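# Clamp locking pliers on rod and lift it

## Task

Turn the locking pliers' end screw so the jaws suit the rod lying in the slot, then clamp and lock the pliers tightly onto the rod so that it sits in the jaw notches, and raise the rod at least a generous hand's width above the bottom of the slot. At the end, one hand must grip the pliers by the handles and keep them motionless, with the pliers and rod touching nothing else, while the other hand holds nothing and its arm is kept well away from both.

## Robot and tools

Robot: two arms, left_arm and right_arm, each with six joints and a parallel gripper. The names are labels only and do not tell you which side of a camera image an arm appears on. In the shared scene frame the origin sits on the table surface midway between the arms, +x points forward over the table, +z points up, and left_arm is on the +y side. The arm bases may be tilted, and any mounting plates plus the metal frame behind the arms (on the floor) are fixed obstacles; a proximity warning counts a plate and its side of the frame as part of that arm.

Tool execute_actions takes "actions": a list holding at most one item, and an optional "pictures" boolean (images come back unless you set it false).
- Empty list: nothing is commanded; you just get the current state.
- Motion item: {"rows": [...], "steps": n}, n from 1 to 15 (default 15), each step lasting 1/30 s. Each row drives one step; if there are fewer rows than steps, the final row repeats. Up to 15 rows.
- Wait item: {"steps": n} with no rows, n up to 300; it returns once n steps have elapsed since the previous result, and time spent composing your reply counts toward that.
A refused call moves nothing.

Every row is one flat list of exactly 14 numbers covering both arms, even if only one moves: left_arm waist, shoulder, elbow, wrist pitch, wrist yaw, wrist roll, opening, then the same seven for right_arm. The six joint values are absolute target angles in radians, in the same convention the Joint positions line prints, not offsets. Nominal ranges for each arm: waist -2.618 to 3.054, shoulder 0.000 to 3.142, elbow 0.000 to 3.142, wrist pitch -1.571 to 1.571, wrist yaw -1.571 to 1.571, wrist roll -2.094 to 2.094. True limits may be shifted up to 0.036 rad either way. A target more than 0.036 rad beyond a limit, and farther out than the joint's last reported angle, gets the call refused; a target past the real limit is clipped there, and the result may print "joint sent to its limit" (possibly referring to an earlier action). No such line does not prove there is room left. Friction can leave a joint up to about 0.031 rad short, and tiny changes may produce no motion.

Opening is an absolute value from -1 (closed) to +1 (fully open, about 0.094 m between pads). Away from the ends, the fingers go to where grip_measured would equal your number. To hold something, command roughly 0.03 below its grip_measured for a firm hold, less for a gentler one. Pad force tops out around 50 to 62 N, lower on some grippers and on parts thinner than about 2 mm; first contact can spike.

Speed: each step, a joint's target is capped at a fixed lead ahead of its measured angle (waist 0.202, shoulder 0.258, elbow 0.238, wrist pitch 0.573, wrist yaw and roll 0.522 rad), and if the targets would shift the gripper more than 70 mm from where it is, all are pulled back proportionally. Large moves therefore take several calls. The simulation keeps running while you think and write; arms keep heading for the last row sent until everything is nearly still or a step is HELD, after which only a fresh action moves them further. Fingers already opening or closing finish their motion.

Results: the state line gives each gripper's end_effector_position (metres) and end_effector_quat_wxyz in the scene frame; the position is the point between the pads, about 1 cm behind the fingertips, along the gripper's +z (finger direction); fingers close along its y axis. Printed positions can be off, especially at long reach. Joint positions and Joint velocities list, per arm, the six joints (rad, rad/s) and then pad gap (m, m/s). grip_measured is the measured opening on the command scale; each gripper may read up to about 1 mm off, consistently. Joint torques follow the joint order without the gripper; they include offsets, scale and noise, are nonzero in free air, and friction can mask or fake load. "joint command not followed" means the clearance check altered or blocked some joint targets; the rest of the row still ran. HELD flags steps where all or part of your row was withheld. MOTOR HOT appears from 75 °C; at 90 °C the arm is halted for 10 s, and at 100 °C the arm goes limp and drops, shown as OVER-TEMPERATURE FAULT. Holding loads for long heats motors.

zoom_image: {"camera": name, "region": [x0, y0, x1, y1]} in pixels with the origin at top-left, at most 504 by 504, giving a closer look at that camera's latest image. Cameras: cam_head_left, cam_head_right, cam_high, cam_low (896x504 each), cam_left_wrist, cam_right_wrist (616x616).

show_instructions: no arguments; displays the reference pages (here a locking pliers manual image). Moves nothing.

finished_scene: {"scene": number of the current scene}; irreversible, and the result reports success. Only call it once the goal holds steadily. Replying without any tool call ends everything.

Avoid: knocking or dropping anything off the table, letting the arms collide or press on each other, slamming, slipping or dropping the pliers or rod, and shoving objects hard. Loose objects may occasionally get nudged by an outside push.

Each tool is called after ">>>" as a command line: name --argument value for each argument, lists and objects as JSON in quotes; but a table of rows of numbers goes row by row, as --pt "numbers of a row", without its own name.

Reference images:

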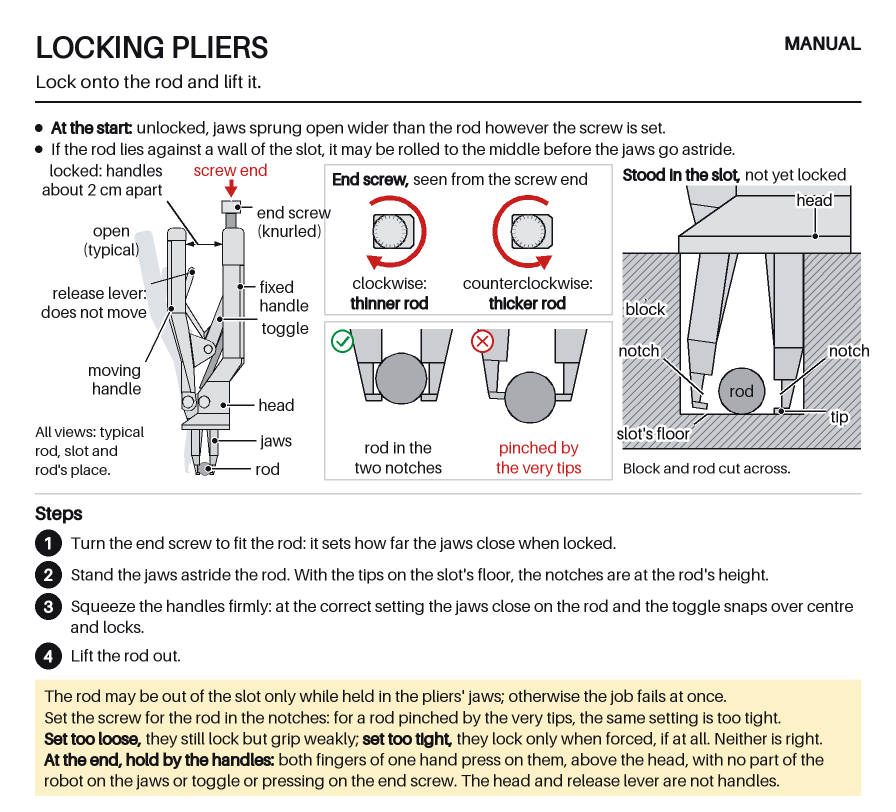

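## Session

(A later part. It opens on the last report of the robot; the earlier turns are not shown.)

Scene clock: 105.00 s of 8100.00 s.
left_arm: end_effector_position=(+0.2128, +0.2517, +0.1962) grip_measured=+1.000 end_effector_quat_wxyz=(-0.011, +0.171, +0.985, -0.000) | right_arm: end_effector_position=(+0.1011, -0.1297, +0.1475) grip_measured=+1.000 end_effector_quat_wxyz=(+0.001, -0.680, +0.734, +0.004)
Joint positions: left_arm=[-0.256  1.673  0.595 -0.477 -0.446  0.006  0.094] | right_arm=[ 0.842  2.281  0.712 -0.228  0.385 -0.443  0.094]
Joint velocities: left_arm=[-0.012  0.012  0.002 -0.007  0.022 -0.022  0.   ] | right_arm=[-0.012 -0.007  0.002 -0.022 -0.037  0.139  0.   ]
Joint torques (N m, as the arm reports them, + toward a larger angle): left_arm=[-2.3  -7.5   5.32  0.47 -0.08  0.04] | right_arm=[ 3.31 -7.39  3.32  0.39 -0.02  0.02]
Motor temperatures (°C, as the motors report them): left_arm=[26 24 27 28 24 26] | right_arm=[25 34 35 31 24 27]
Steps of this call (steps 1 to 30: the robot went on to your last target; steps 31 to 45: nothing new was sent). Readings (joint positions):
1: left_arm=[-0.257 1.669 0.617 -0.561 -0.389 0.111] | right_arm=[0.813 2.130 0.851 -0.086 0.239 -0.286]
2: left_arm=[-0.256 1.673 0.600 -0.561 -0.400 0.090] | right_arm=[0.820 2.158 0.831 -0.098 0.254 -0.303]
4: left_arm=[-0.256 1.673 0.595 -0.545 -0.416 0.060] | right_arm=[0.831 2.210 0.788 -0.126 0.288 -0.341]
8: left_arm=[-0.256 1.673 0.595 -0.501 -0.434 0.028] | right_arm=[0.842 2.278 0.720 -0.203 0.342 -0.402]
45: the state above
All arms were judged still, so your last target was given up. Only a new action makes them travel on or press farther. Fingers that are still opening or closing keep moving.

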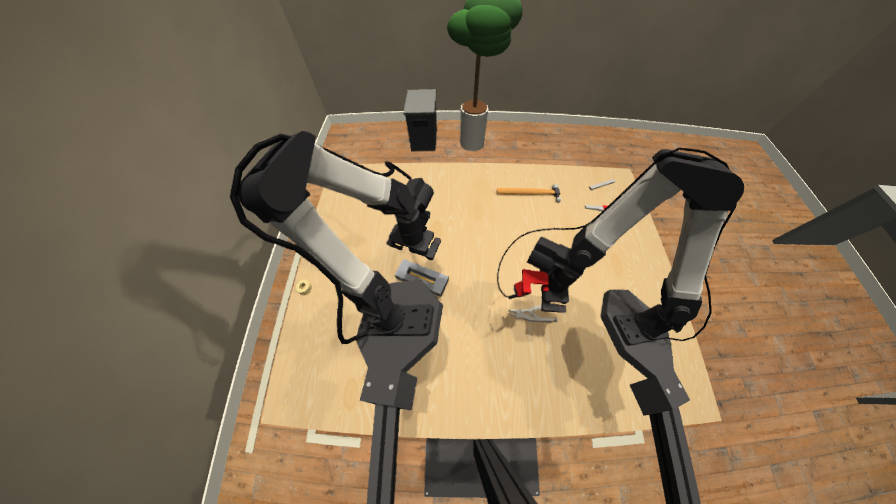

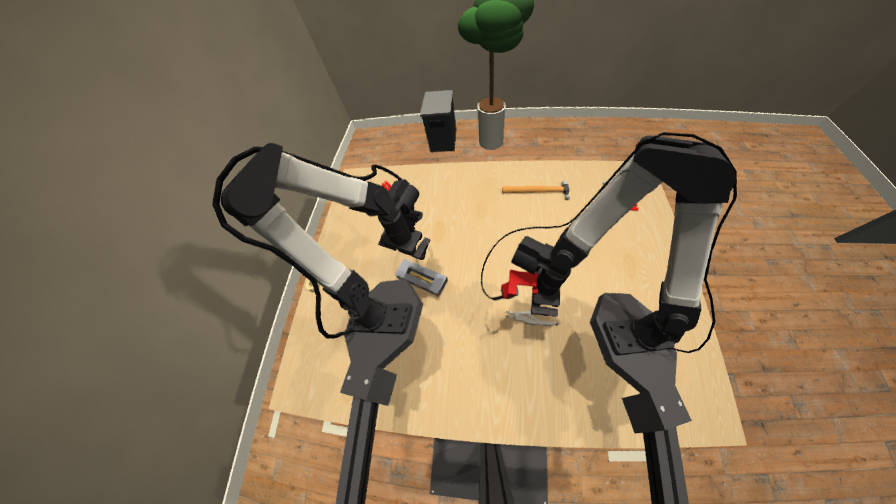

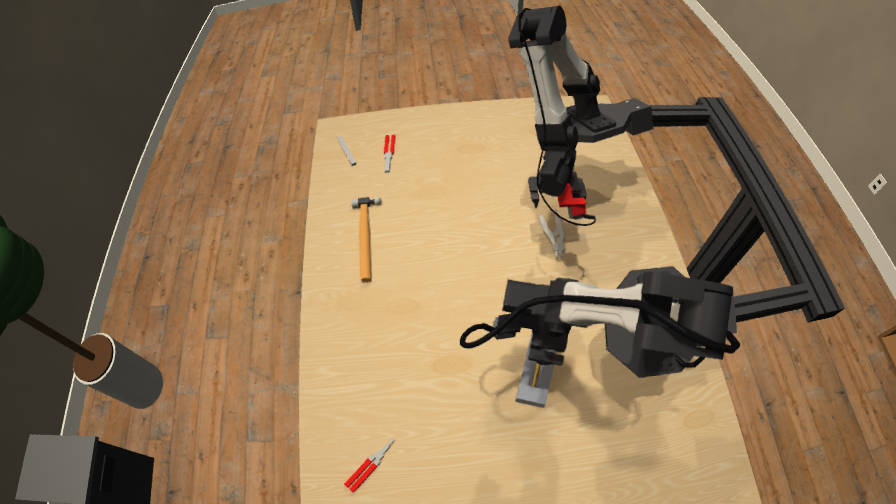

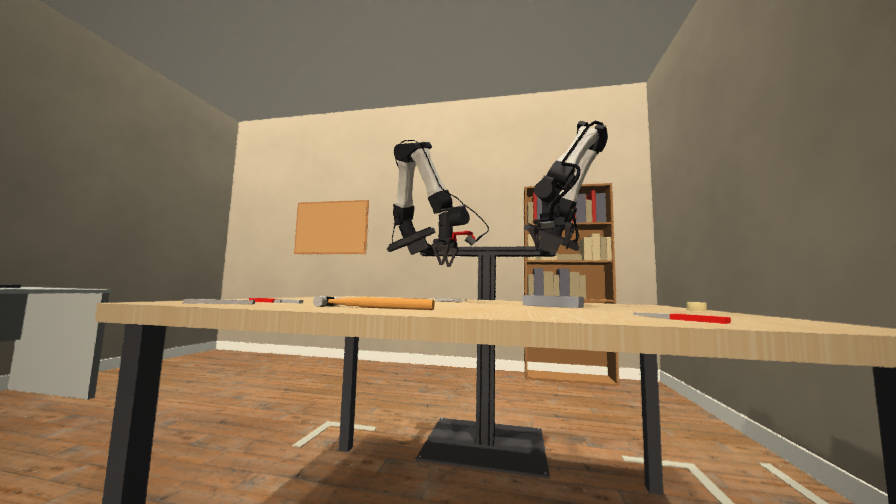

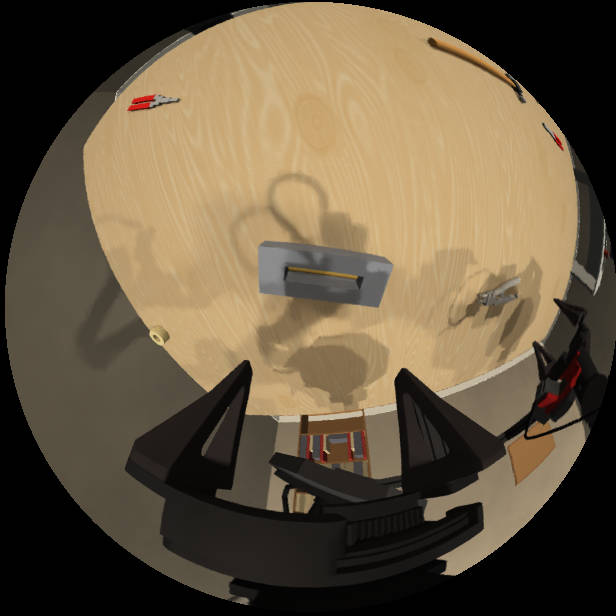

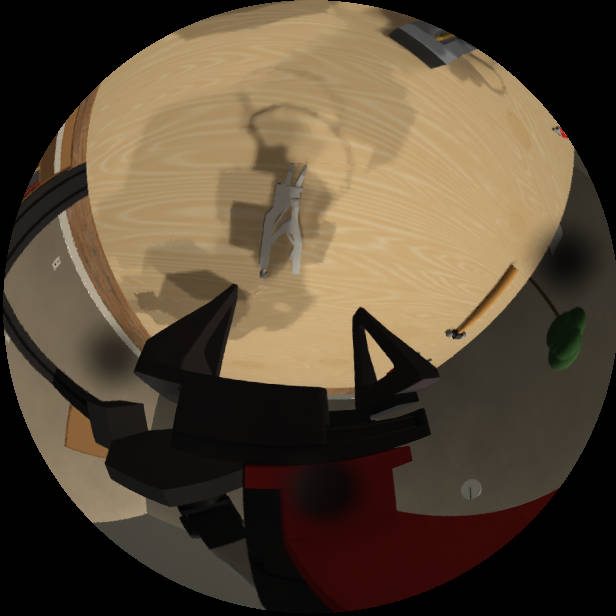

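>>> execute_actions --actions '[{"rows": [[-0.04,2.125,0.5125,0.1835,-0.435,0.31,1,0.775,2.721,0.713,0.229,0.41,-0.485,1]], "steps": 15}]' --pictures false

>>> execute_actions --actions '[{"steps": 30}]'

Scene clock: 118.77 s of 8100.00 s.
left_arm: end_effector_position=(+0.1997, +0.2555, +0.0873) grip_measured=+1.000 end_effector_quat_wxyz=(-0.021, +0.199, +0.980, +0.002) | right_arm: end_effector_position=(+0.0619, -0.1409, +0.0475) grip_measured=+1.000 end_effector_quat_wxyz=(-0.021, -0.675, +0.738, -0.003)
Joint positions: left_arm=[-0.04   2.132  0.514  0.144 -0.439  0.293  0.094] | right_arm=[ 0.78   2.729  0.712  0.195  0.401 -0.477  0.094]
Joint velocities: left_arm=[-0.012  0.002 -0.007  0.227  0.007  0.095  0.   ] | right_arm=[-0.002 -0.037  0.007  0.212  0.007 -0.066  0.   ]
Joint torques (N m, as the arm reports them, + toward a larger angle): left_arm=[-3.39 -9.13  0.79  0.39  0.07  0.14] | right_arm=[ 2.63 -8.29  0.32  0.41  0.02 -0.04]
Motor temperatures (°C, as the motors report them): left_arm=[26 25 27 27 24 26] | right_arm=[25 34 34 29 24 27]
Steps of this call (steps 1 to 398: nothing new was sent; steps 399 to 413: all 15 steps of this action). Readings (joint positions):
399: left_arm=[-0.236 1.697 0.584 -0.415 -0.442 0.046] | right_arm=[0.836 2.306 0.712 -0.181 0.388 -0.450]
400: left_arm=[-0.185 1.762 0.577 -0.302 -0.439 0.095] | right_arm=[0.822 2.369 0.718 -0.087 0.391 -0.455]
402: left_arm=[-0.084 1.933 0.568 -0.109 -0.441 0.169] | right_arm=[0.793 2.528 0.731 0.055 0.397 -0.461]
406: left_arm=[-0.040 2.129 0.525 0.048 -0.440 0.249] | right_arm=[0.780 2.734 0.720 0.134 0.399 -0.472]
413: the state above

Scene clock: 119.77 s of 8100.00 s.
left_arm: end_effector_position=(+0.2063, +0.2548, +0.0871) grip_measured=+1.000 end_effector_quat_wxyz=(-0.008, +0.199, +0.980, +0.003) | right_arm: end_effector_position=(+0.0648, -0.1368, +0.0475) grip_measured=+1.000 end_effector_quat_wxyz=(-0.011, -0.672, +0.740, -0.001)
Joint positions: left_arm=[-0.04   2.132  0.514  0.173 -0.439  0.304  0.094] | right_arm=[ 0.78   2.728  0.712  0.215  0.401 -0.478  0.094]
Joint velocities: left_arm=[ 0.002 -0.002  0.017 -0.051  0.007 -0.037  0.   ] | right_arm=[-0.012 -0.007  0.002 -0.066 -0.051  0.022  0.   ]
Joint torques (N m, as the arm reports them, + toward a larger angle): left_arm=[-3.41 -9.16  0.83  0.49  0.06  0.16] | right_arm=[ 2.66 -8.5   0.52  0.59 -0.03 -0.01]
Motor temperatures (°C, as the motors report them): left_arm=[26 25 26 27 24 26] | right_arm=[25 34 33 29 24 27]
Steps of this call (steps 1 to 30: the robot went on to your last target). Readings (joint positions):
1: left_arm=[-0.040 2.132 0.514 0.150 -0.439 0.295] | right_arm=[0.780 2.728 0.712 0.200 0.401 -0.478]
2: left_arm=[-0.040 2.132 0.514 0.155 -0.439 0.297] | right_arm=[0.780 2.728 0.712 0.204 0.401 -0.478]
4: left_arm=[-0.040 2.132 0.514 0.162 -0.439 0.299] | right_arm=[0.780 2.728 0.712 0.208 0.401 -0.478]
8: left_arm=[-0.040 2.132 0.514 0.169 -0.439 0.302] | right_arm=[0.780 2.728 0.712 0.213 0.401 -0.478]
30: the state above
All arms were judged still, so your last target was given up. Only a new action makes them travel on or press farther. Fingers that are still opening or closing keep moving.

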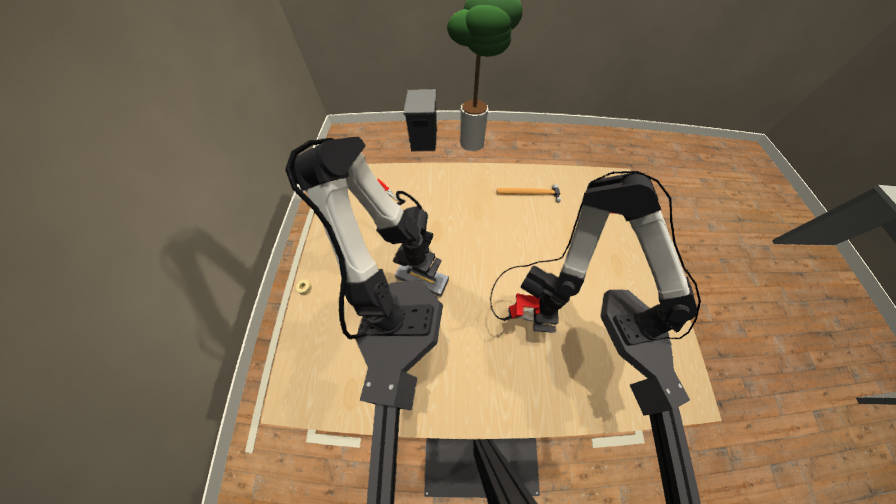

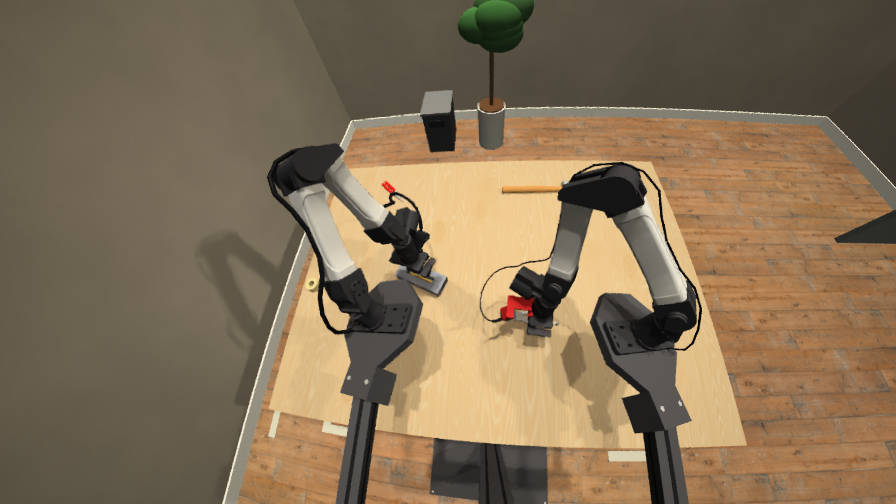

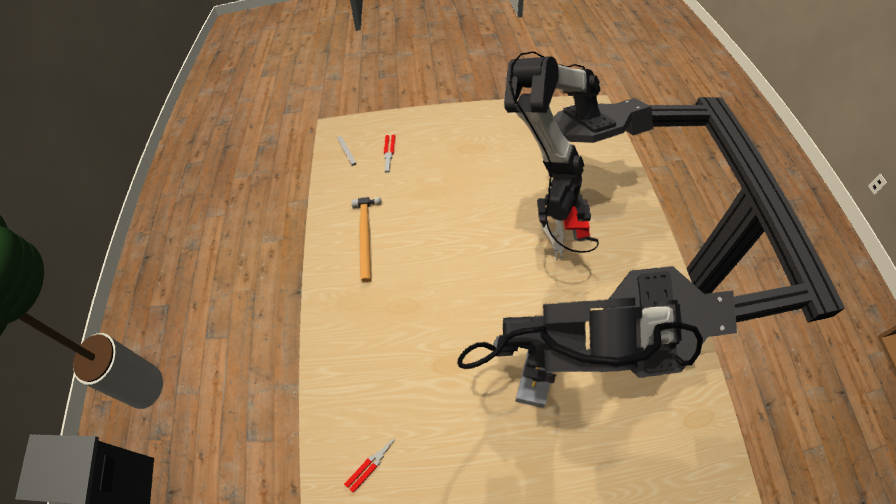

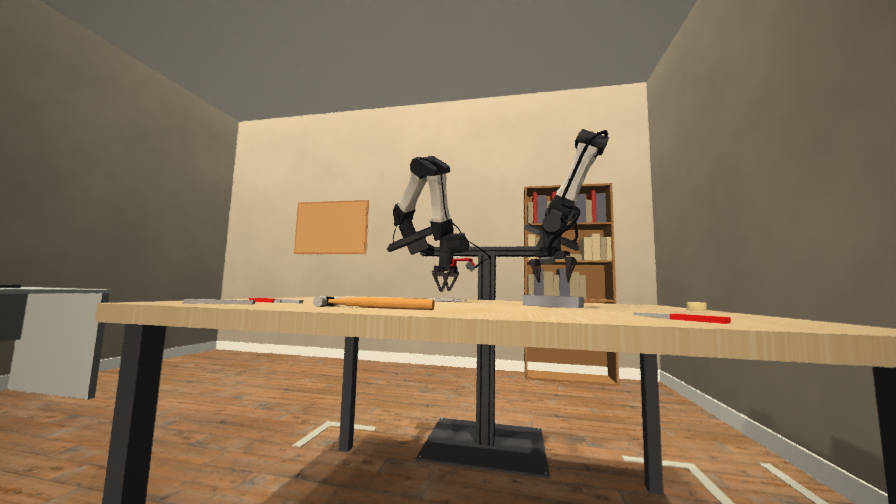

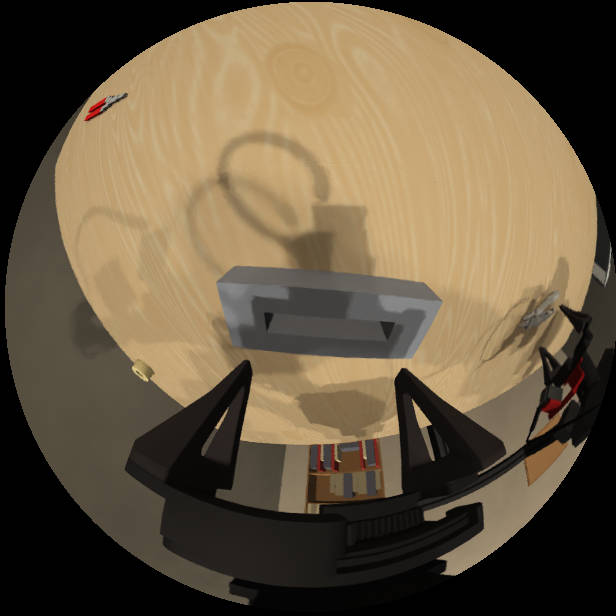

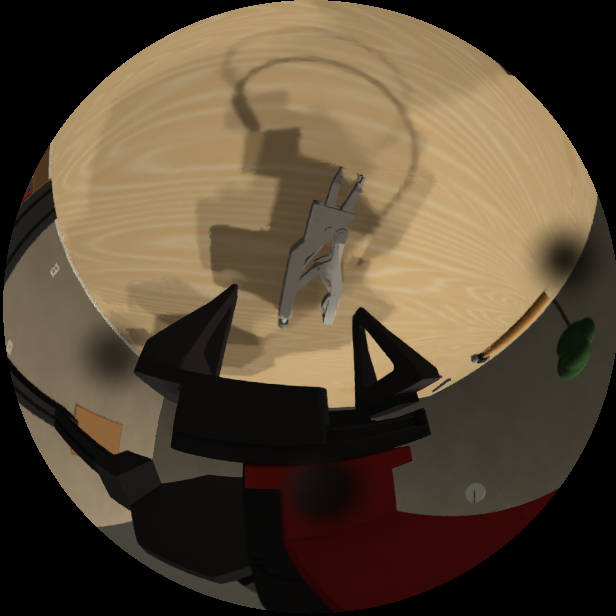

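>>> zoom_image --camera "cam_right_wrist" --region '[200, 150, 420, 370]'

Region (200, 150, 420, 370) of cam_right_wrist's 616x616 image, scaled by 2.291, with more detail than that image has.

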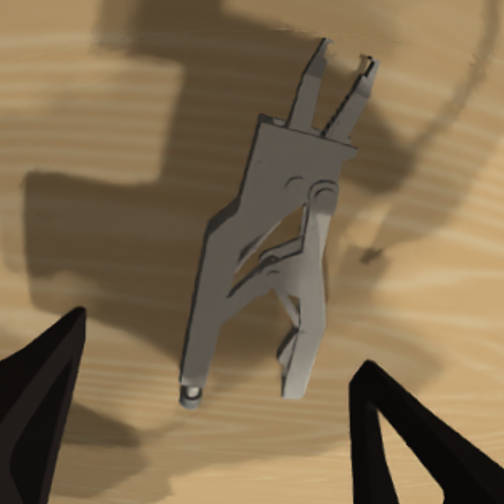

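>>> execute_actions --actions '[{"rows": [[-0.04,2.125,0.5125,0.1835,-0.435,-1.26,1,0.702,2.785,0.607,0.445,0.43,-0.535,-0.36]], "steps": 15}]' --pictures false

>>> execute_actions --actions '[{"steps": 30}]'

Scene clock: 129.10 s of 8100.00 s.
left_arm: end_effector_position=(+0.2066, +0.2547, +0.0871) grip_measured=+1.000 end_effector_quat_wxyz=(-0.004, -0.459, +0.888, +0.007) | right_arm: end_effector_position=(+0.0634, -0.1561, +0.0353) grip_measured=-0.359 end_effector_quat_wxyz=(+0.007, -0.655, +0.756, +0.000)
Joint positions: left_arm=[-0.04   2.132  0.514  0.174 -0.438 -1.05   0.094] | right_arm=[ 0.706  2.774  0.622  0.423  0.421 -0.526  0.03 ]
Joint velocities: left_arm=[ 0.007  0.012  0.007 -0.037  0.037 -1.341  0.   ] | right_arm=[-0.027  0.007  0.007  0.11  -0.007  0.007 -0.001]
Joint torques (N m, as the arm reports them, + toward a larger angle): left_arm=[-3.38 -9.1   0.78  0.43 -0.03  0.07] | right_arm=[ 2.53 -6.7  -1.74  0.67  0.   -0.04]
Motor temperatures (°C, as the motors report them): left_arm=[26 26 26 27 24 26] | right_arm=[25 35 33 28 24 27]
Steps of this call (steps 1 to 265: nothing new was sent; steps 266 to 280: all 15 steps of this action). Readings (joint positions):
266: left_arm=[-0.040 2.132 0.514 0.173 -0.438 0.230] | right_arm=[0.773 2.732 0.699 0.251 0.402 -0.487]
267: left_arm=[-0.040 2.132 0.514 0.173 -0.438 0.130] | right_arm=[0.755 2.737 0.680 0.298 0.405 -0.495]
269: left_arm=[-0.040 2.132 0.514 0.174 -0.438 -0.067] | right_arm=[0.719 2.753 0.647 0.349 0.413 -0.506]
273: left_arm=[-0.040 2.132 0.514 0.174 -0.438 -0.461] | right_arm=[0.706 2.774 0.622 0.384 0.419 -0.519]
280: the state above

Scene clock: 130.10 s of 8100.00 s.
left_arm: end_effector_position=(+0.2066, +0.2547, +0.0871) grip_measured=+1.000 end_effector_quat_wxyz=(-0.003, -0.548, +0.837, +0.007) | right_arm: end_effector_position=(+0.0648, -0.1546, +0.0354) grip_measured=-0.359 end_effector_quat_wxyz=(+0.010, -0.654, +0.756, +0.001)
Joint positions: left_arm=[-0.04   2.132  0.514  0.174 -0.438 -1.254  0.094] | right_arm=[ 0.706  2.774  0.622  0.432  0.421 -0.528  0.03 ]
Joint velocities: left_arm=[ 0.002  0.002 -0.007  0.022 -0.007 -0.022  0.   ] | right_arm=[-0.012  0.002  0.002  0.007 -0.037 -0.081  0.   ]
Joint torques (N m, as the arm reports them, + toward a larger angle): left_arm=[-3.38 -9.08  0.75  0.41 -0.03  0.05] | right_arm=[ 2.5  -6.65 -1.73  0.65 -0.04  0.01]
Motor temperatures (°C, as the motors report them): left_arm=[26 26 26 27 24 26] | right_arm=[25 35 32 28 24 27]
Steps of this call (steps 1 to 30: the robot went on to your last target). Readings (joint positions):
1: left_arm=[-0.040 2.132 0.514 0.174 -0.438 -1.091] | right_arm=[0.706 2.774 0.622 0.425 0.421 -0.527]
2: left_arm=[-0.040 2.132 0.514 0.174 -0.438 -1.124] | right_arm=[0.706 2.774 0.622 0.426 0.421 -0.527]
4: left_arm=[-0.040 2.132 0.514 0.174 -0.438 -1.171] | right_arm=[0.706 2.774 0.622 0.429 0.421 -0.527]
8: left_arm=[-0.040 2.132 0.514 0.174 -0.438 -1.220] | right_arm=[0.706 2.774 0.622 0.430 0.421 -0.528]
30: the state above
All arms were judged still, so your last target was given up. Only a new action makes them travel on or press farther. Fingers that are still opening or closing keep moving.

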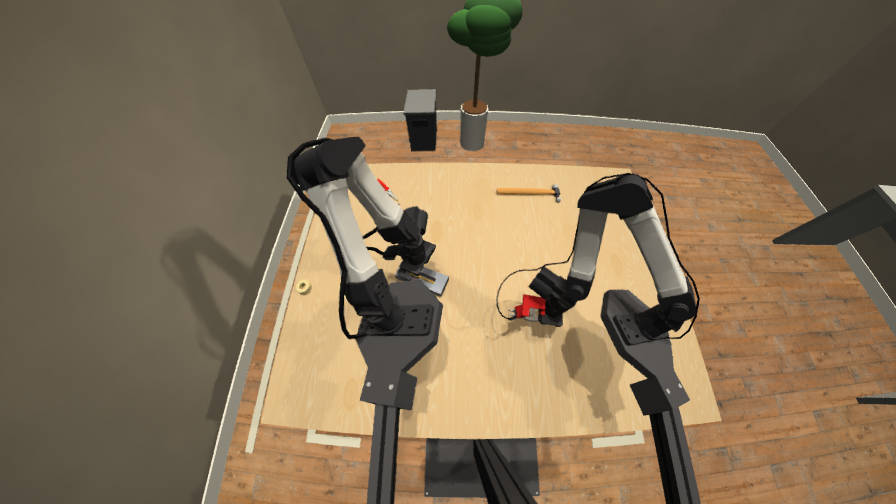

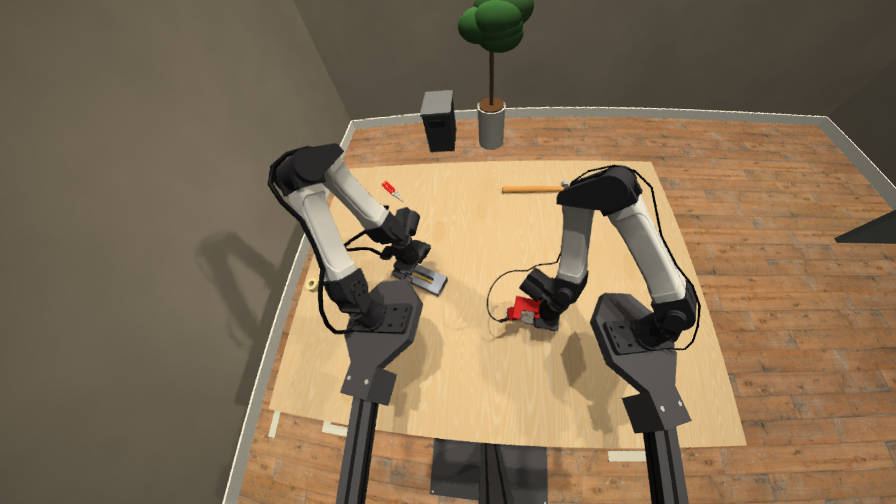

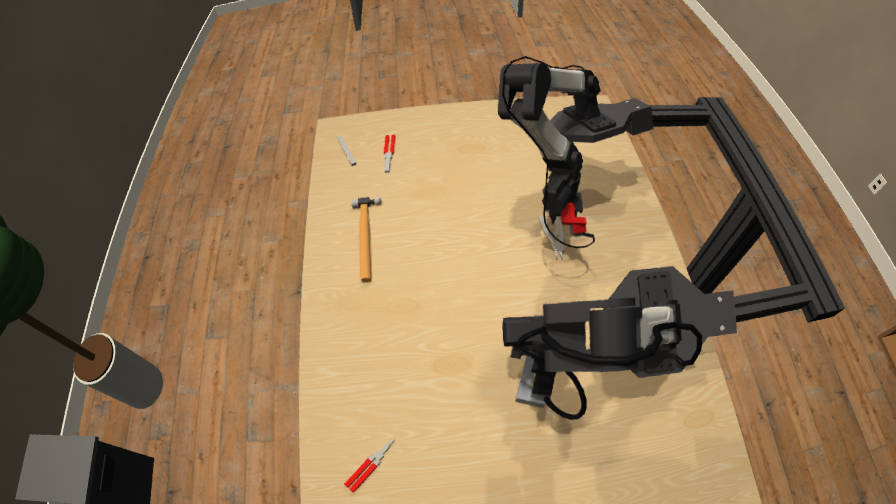

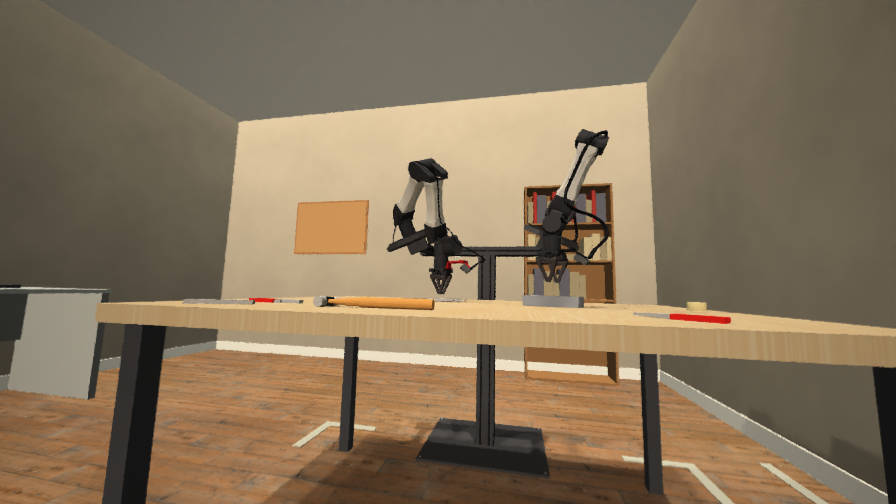

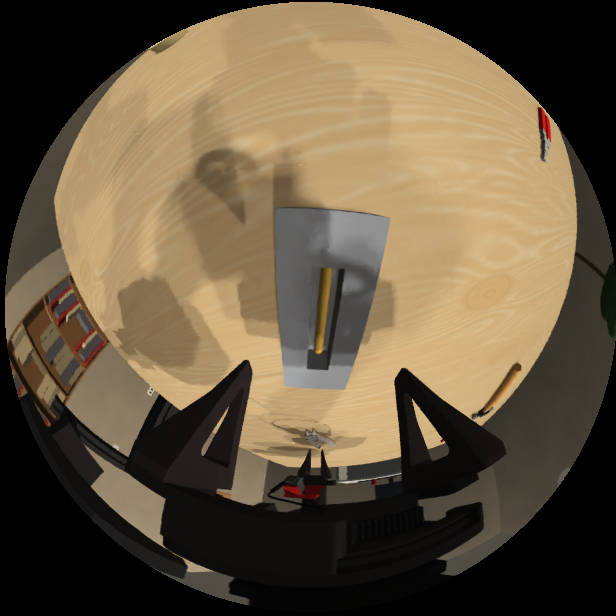

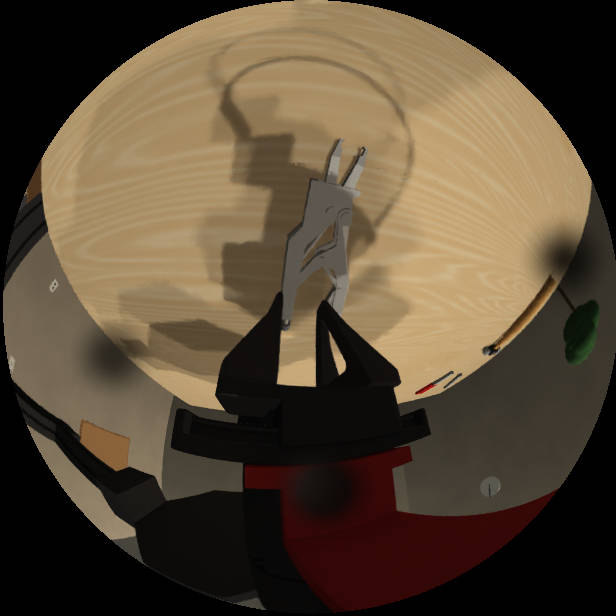

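>>> zoom_image --camera "cam_left_wrist" --region '[240, 200, 420, 400]'

Region (240, 200, 420, 400) of cam_left_wrist's 616x616 image, scaled by 2.520, with more detail than that image has; it fills the left 454 columns of this view, and the rest is white.

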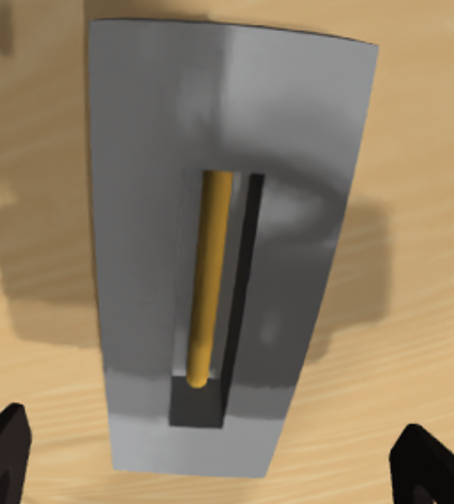

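>>> execute_actions --actions '[{"rows": [[-0.04,2.125,0.5125,0.1835,-0.435,-1.26,1,0.72,2.806,0.576,0.465,0.43,-0.535,-0.4]], "steps": 15}]' --pictures false

>>> execute_actions --actions '[{"steps": 15}]'

Scene clock: 142.43 s of 8100.00 s.
left_arm: end_effector_position=(+0.2066, +0.2547, +0.0871) grip_measured=+1.000 end_effector_quat_wxyz=(-0.003, -0.548, +0.837, +0.007) | right_arm: end_effector_position=(+0.0564, -0.1629, +0.0346) grip_measured=-0.399 end_effector_quat_wxyz=(+0.004, -0.660, +0.751, -0.001)
Joint positions: left_arm=[-0.04   2.132  0.514  0.174 -0.438 -1.254  0.094] | right_arm=[ 0.714  2.788  0.597  0.451  0.422 -0.529  0.028]
Joint velocities: left_arm=[-0.017  0.007 -0.012 -0.022  0.037 -0.095  0.   ] | right_arm=[-0.002 -0.012 -0.002 -0.022  0.007  0.022  0.   ]
Joint torques (N m, as the arm reports them, + toward a larger angle): left_arm=[-3.37 -9.07  0.75  0.41 -0.03  0.05] | right_arm=[ 3.36 -6.05 -2.69  0.6  -0.01 -0.01]
Motor temperatures (°C, as the motors report them): left_arm=[26 27 26 27 24 26] | right_arm=[25 34 32 28 24 27]
Steps of this call (steps 1 to 355: nothing new was sent; steps 356 to 370: all 15 steps of this action). Readings (joint positions):
356: left_arm=[-0.040 2.132 0.514 0.174 -0.438 -1.254] | right_arm=[0.707 2.775 0.619 0.437 0.422 -0.529]
357: left_arm=[-0.040 2.132 0.514 0.174 -0.438 -1.254] | right_arm=[0.709 2.777 0.614 0.443 0.422 -0.529]
359: left_arm=[-0.040 2.132 0.514 0.174 -0.438 -1.254] | right_arm=[0.713 2.782 0.604 0.447 0.422 -0.529]
363: left_arm=[-0.040 2.132 0.514 0.174 -0.438 -1.254] | right_arm=[0.714 2.788 0.597 0.447 0.422 -0.529]
370: the state above

Scene clock: 142.93 s of 8100.00 s.
left_arm: end_effector_position=(+0.2066, +0.2547, +0.0871) grip_measured=+1.000 end_effector_quat_wxyz=(-0.003, -0.548, +0.837, +0.007) | right_arm: end_effector_position=(+0.0565, -0.1627, +0.0346) grip_measured=-0.399 end_effector_quat_wxyz=(+0.004, -0.660, +0.751, -0.001)
Joint positions: left_arm=[-0.04   2.132  0.514  0.174 -0.438 -1.254  0.094] | right_arm=[ 0.714  2.788  0.597  0.452  0.422 -0.529  0.028]
Joint velocities: left_arm=[ 0.032  0.002  0.002  0.007 -0.081 -0.037  0.   ] | right_arm=[-0.007 -0.002 -0.032 -0.081  0.007 -0.066  0.   ]
Joint torques (N m, as the arm reports them, + toward a larger angle): left_arm=[-3.37 -9.08  0.76  0.41 -0.03  0.05] | right_arm=[ 3.43 -5.99 -2.81  0.61 -0.03 -0.01]
Motor temperatures (°C, as the motors report them): left_arm=[26 27 26 27 24 26] | right_arm=[25 34 32 28 24 27]
Steps of this call (steps 1 to 15: the robot went on to your last target). Readings (joint positions):
1: left_arm=[-0.040 2.132 0.514 0.174 -0.438 -1.254] | right_arm=[0.714 2.788 0.597 0.451 0.422 -0.529]
2: left_arm=[-0.040 2.132 0.514 0.174 -0.438 -1.254] | right_arm=[0.714 2.788 0.597 0.451 0.422 -0.529]
4: left_arm=[-0.040 2.132 0.514 0.174 -0.438 -1.254] | right_arm=[0.714 2.788 0.597 0.451 0.422 -0.529]
8: left_arm=[-0.040 2.132 0.514 0.174 -0.438 -1.254] | right_arm=[0.714 2.788 0.597 0.452 0.422 -0.529]
15: the state above
All arms were judged still, so your last target was given up. Only a new action makes them travel on or press farther. Fingers that are still opening or closing keep moving.

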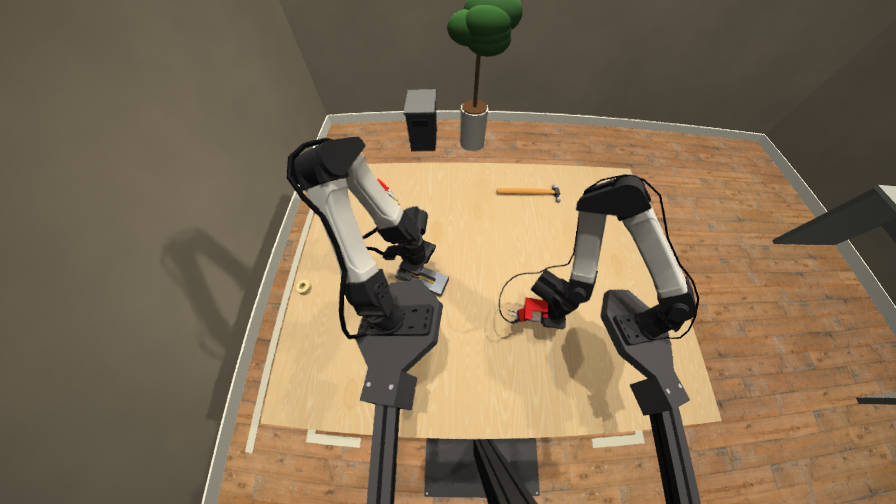

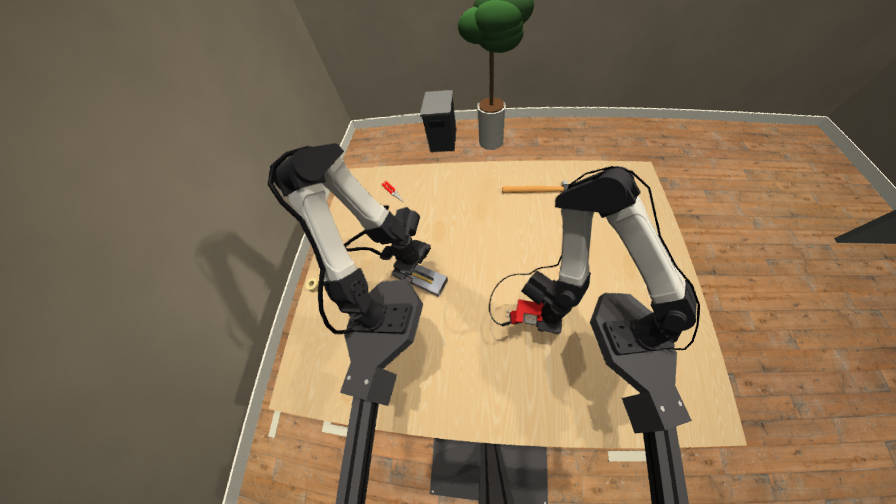

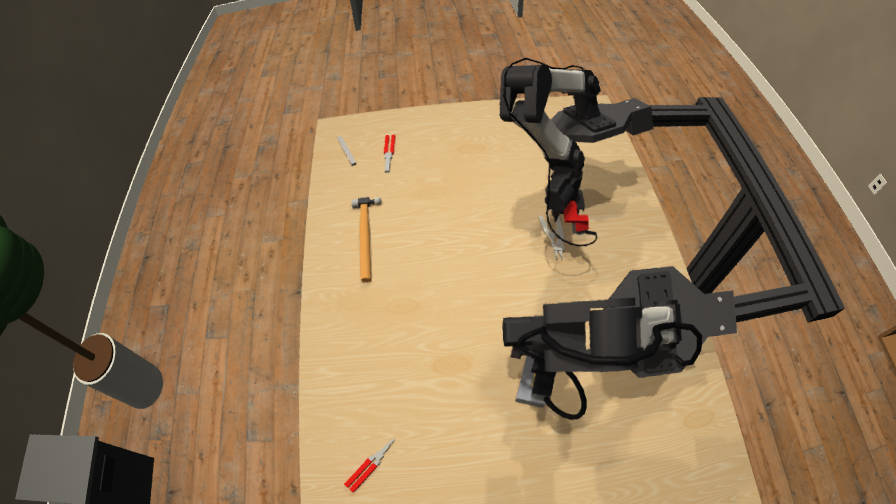

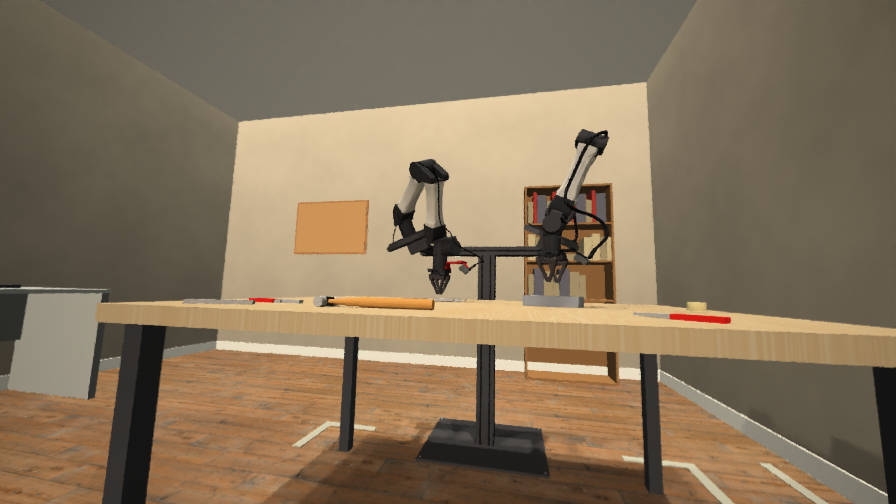

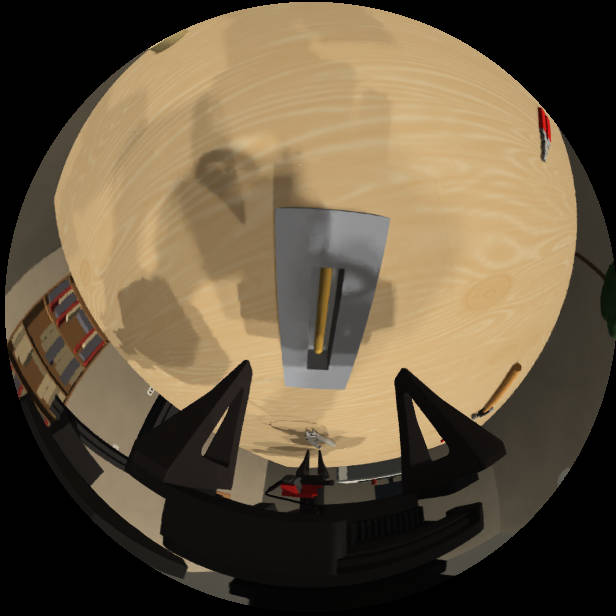

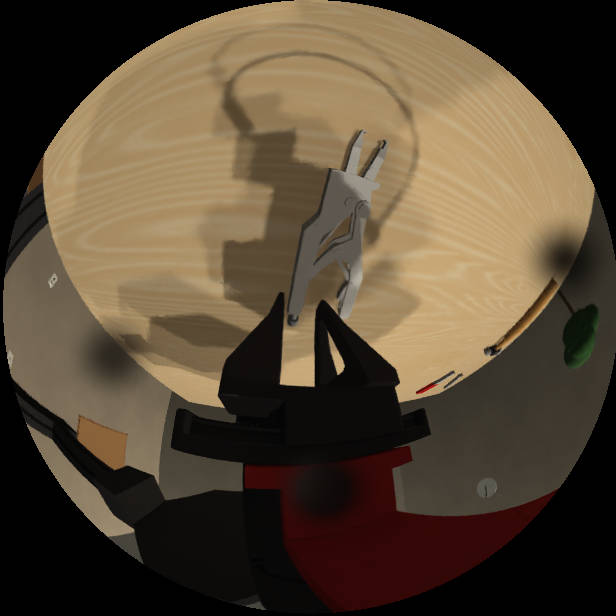

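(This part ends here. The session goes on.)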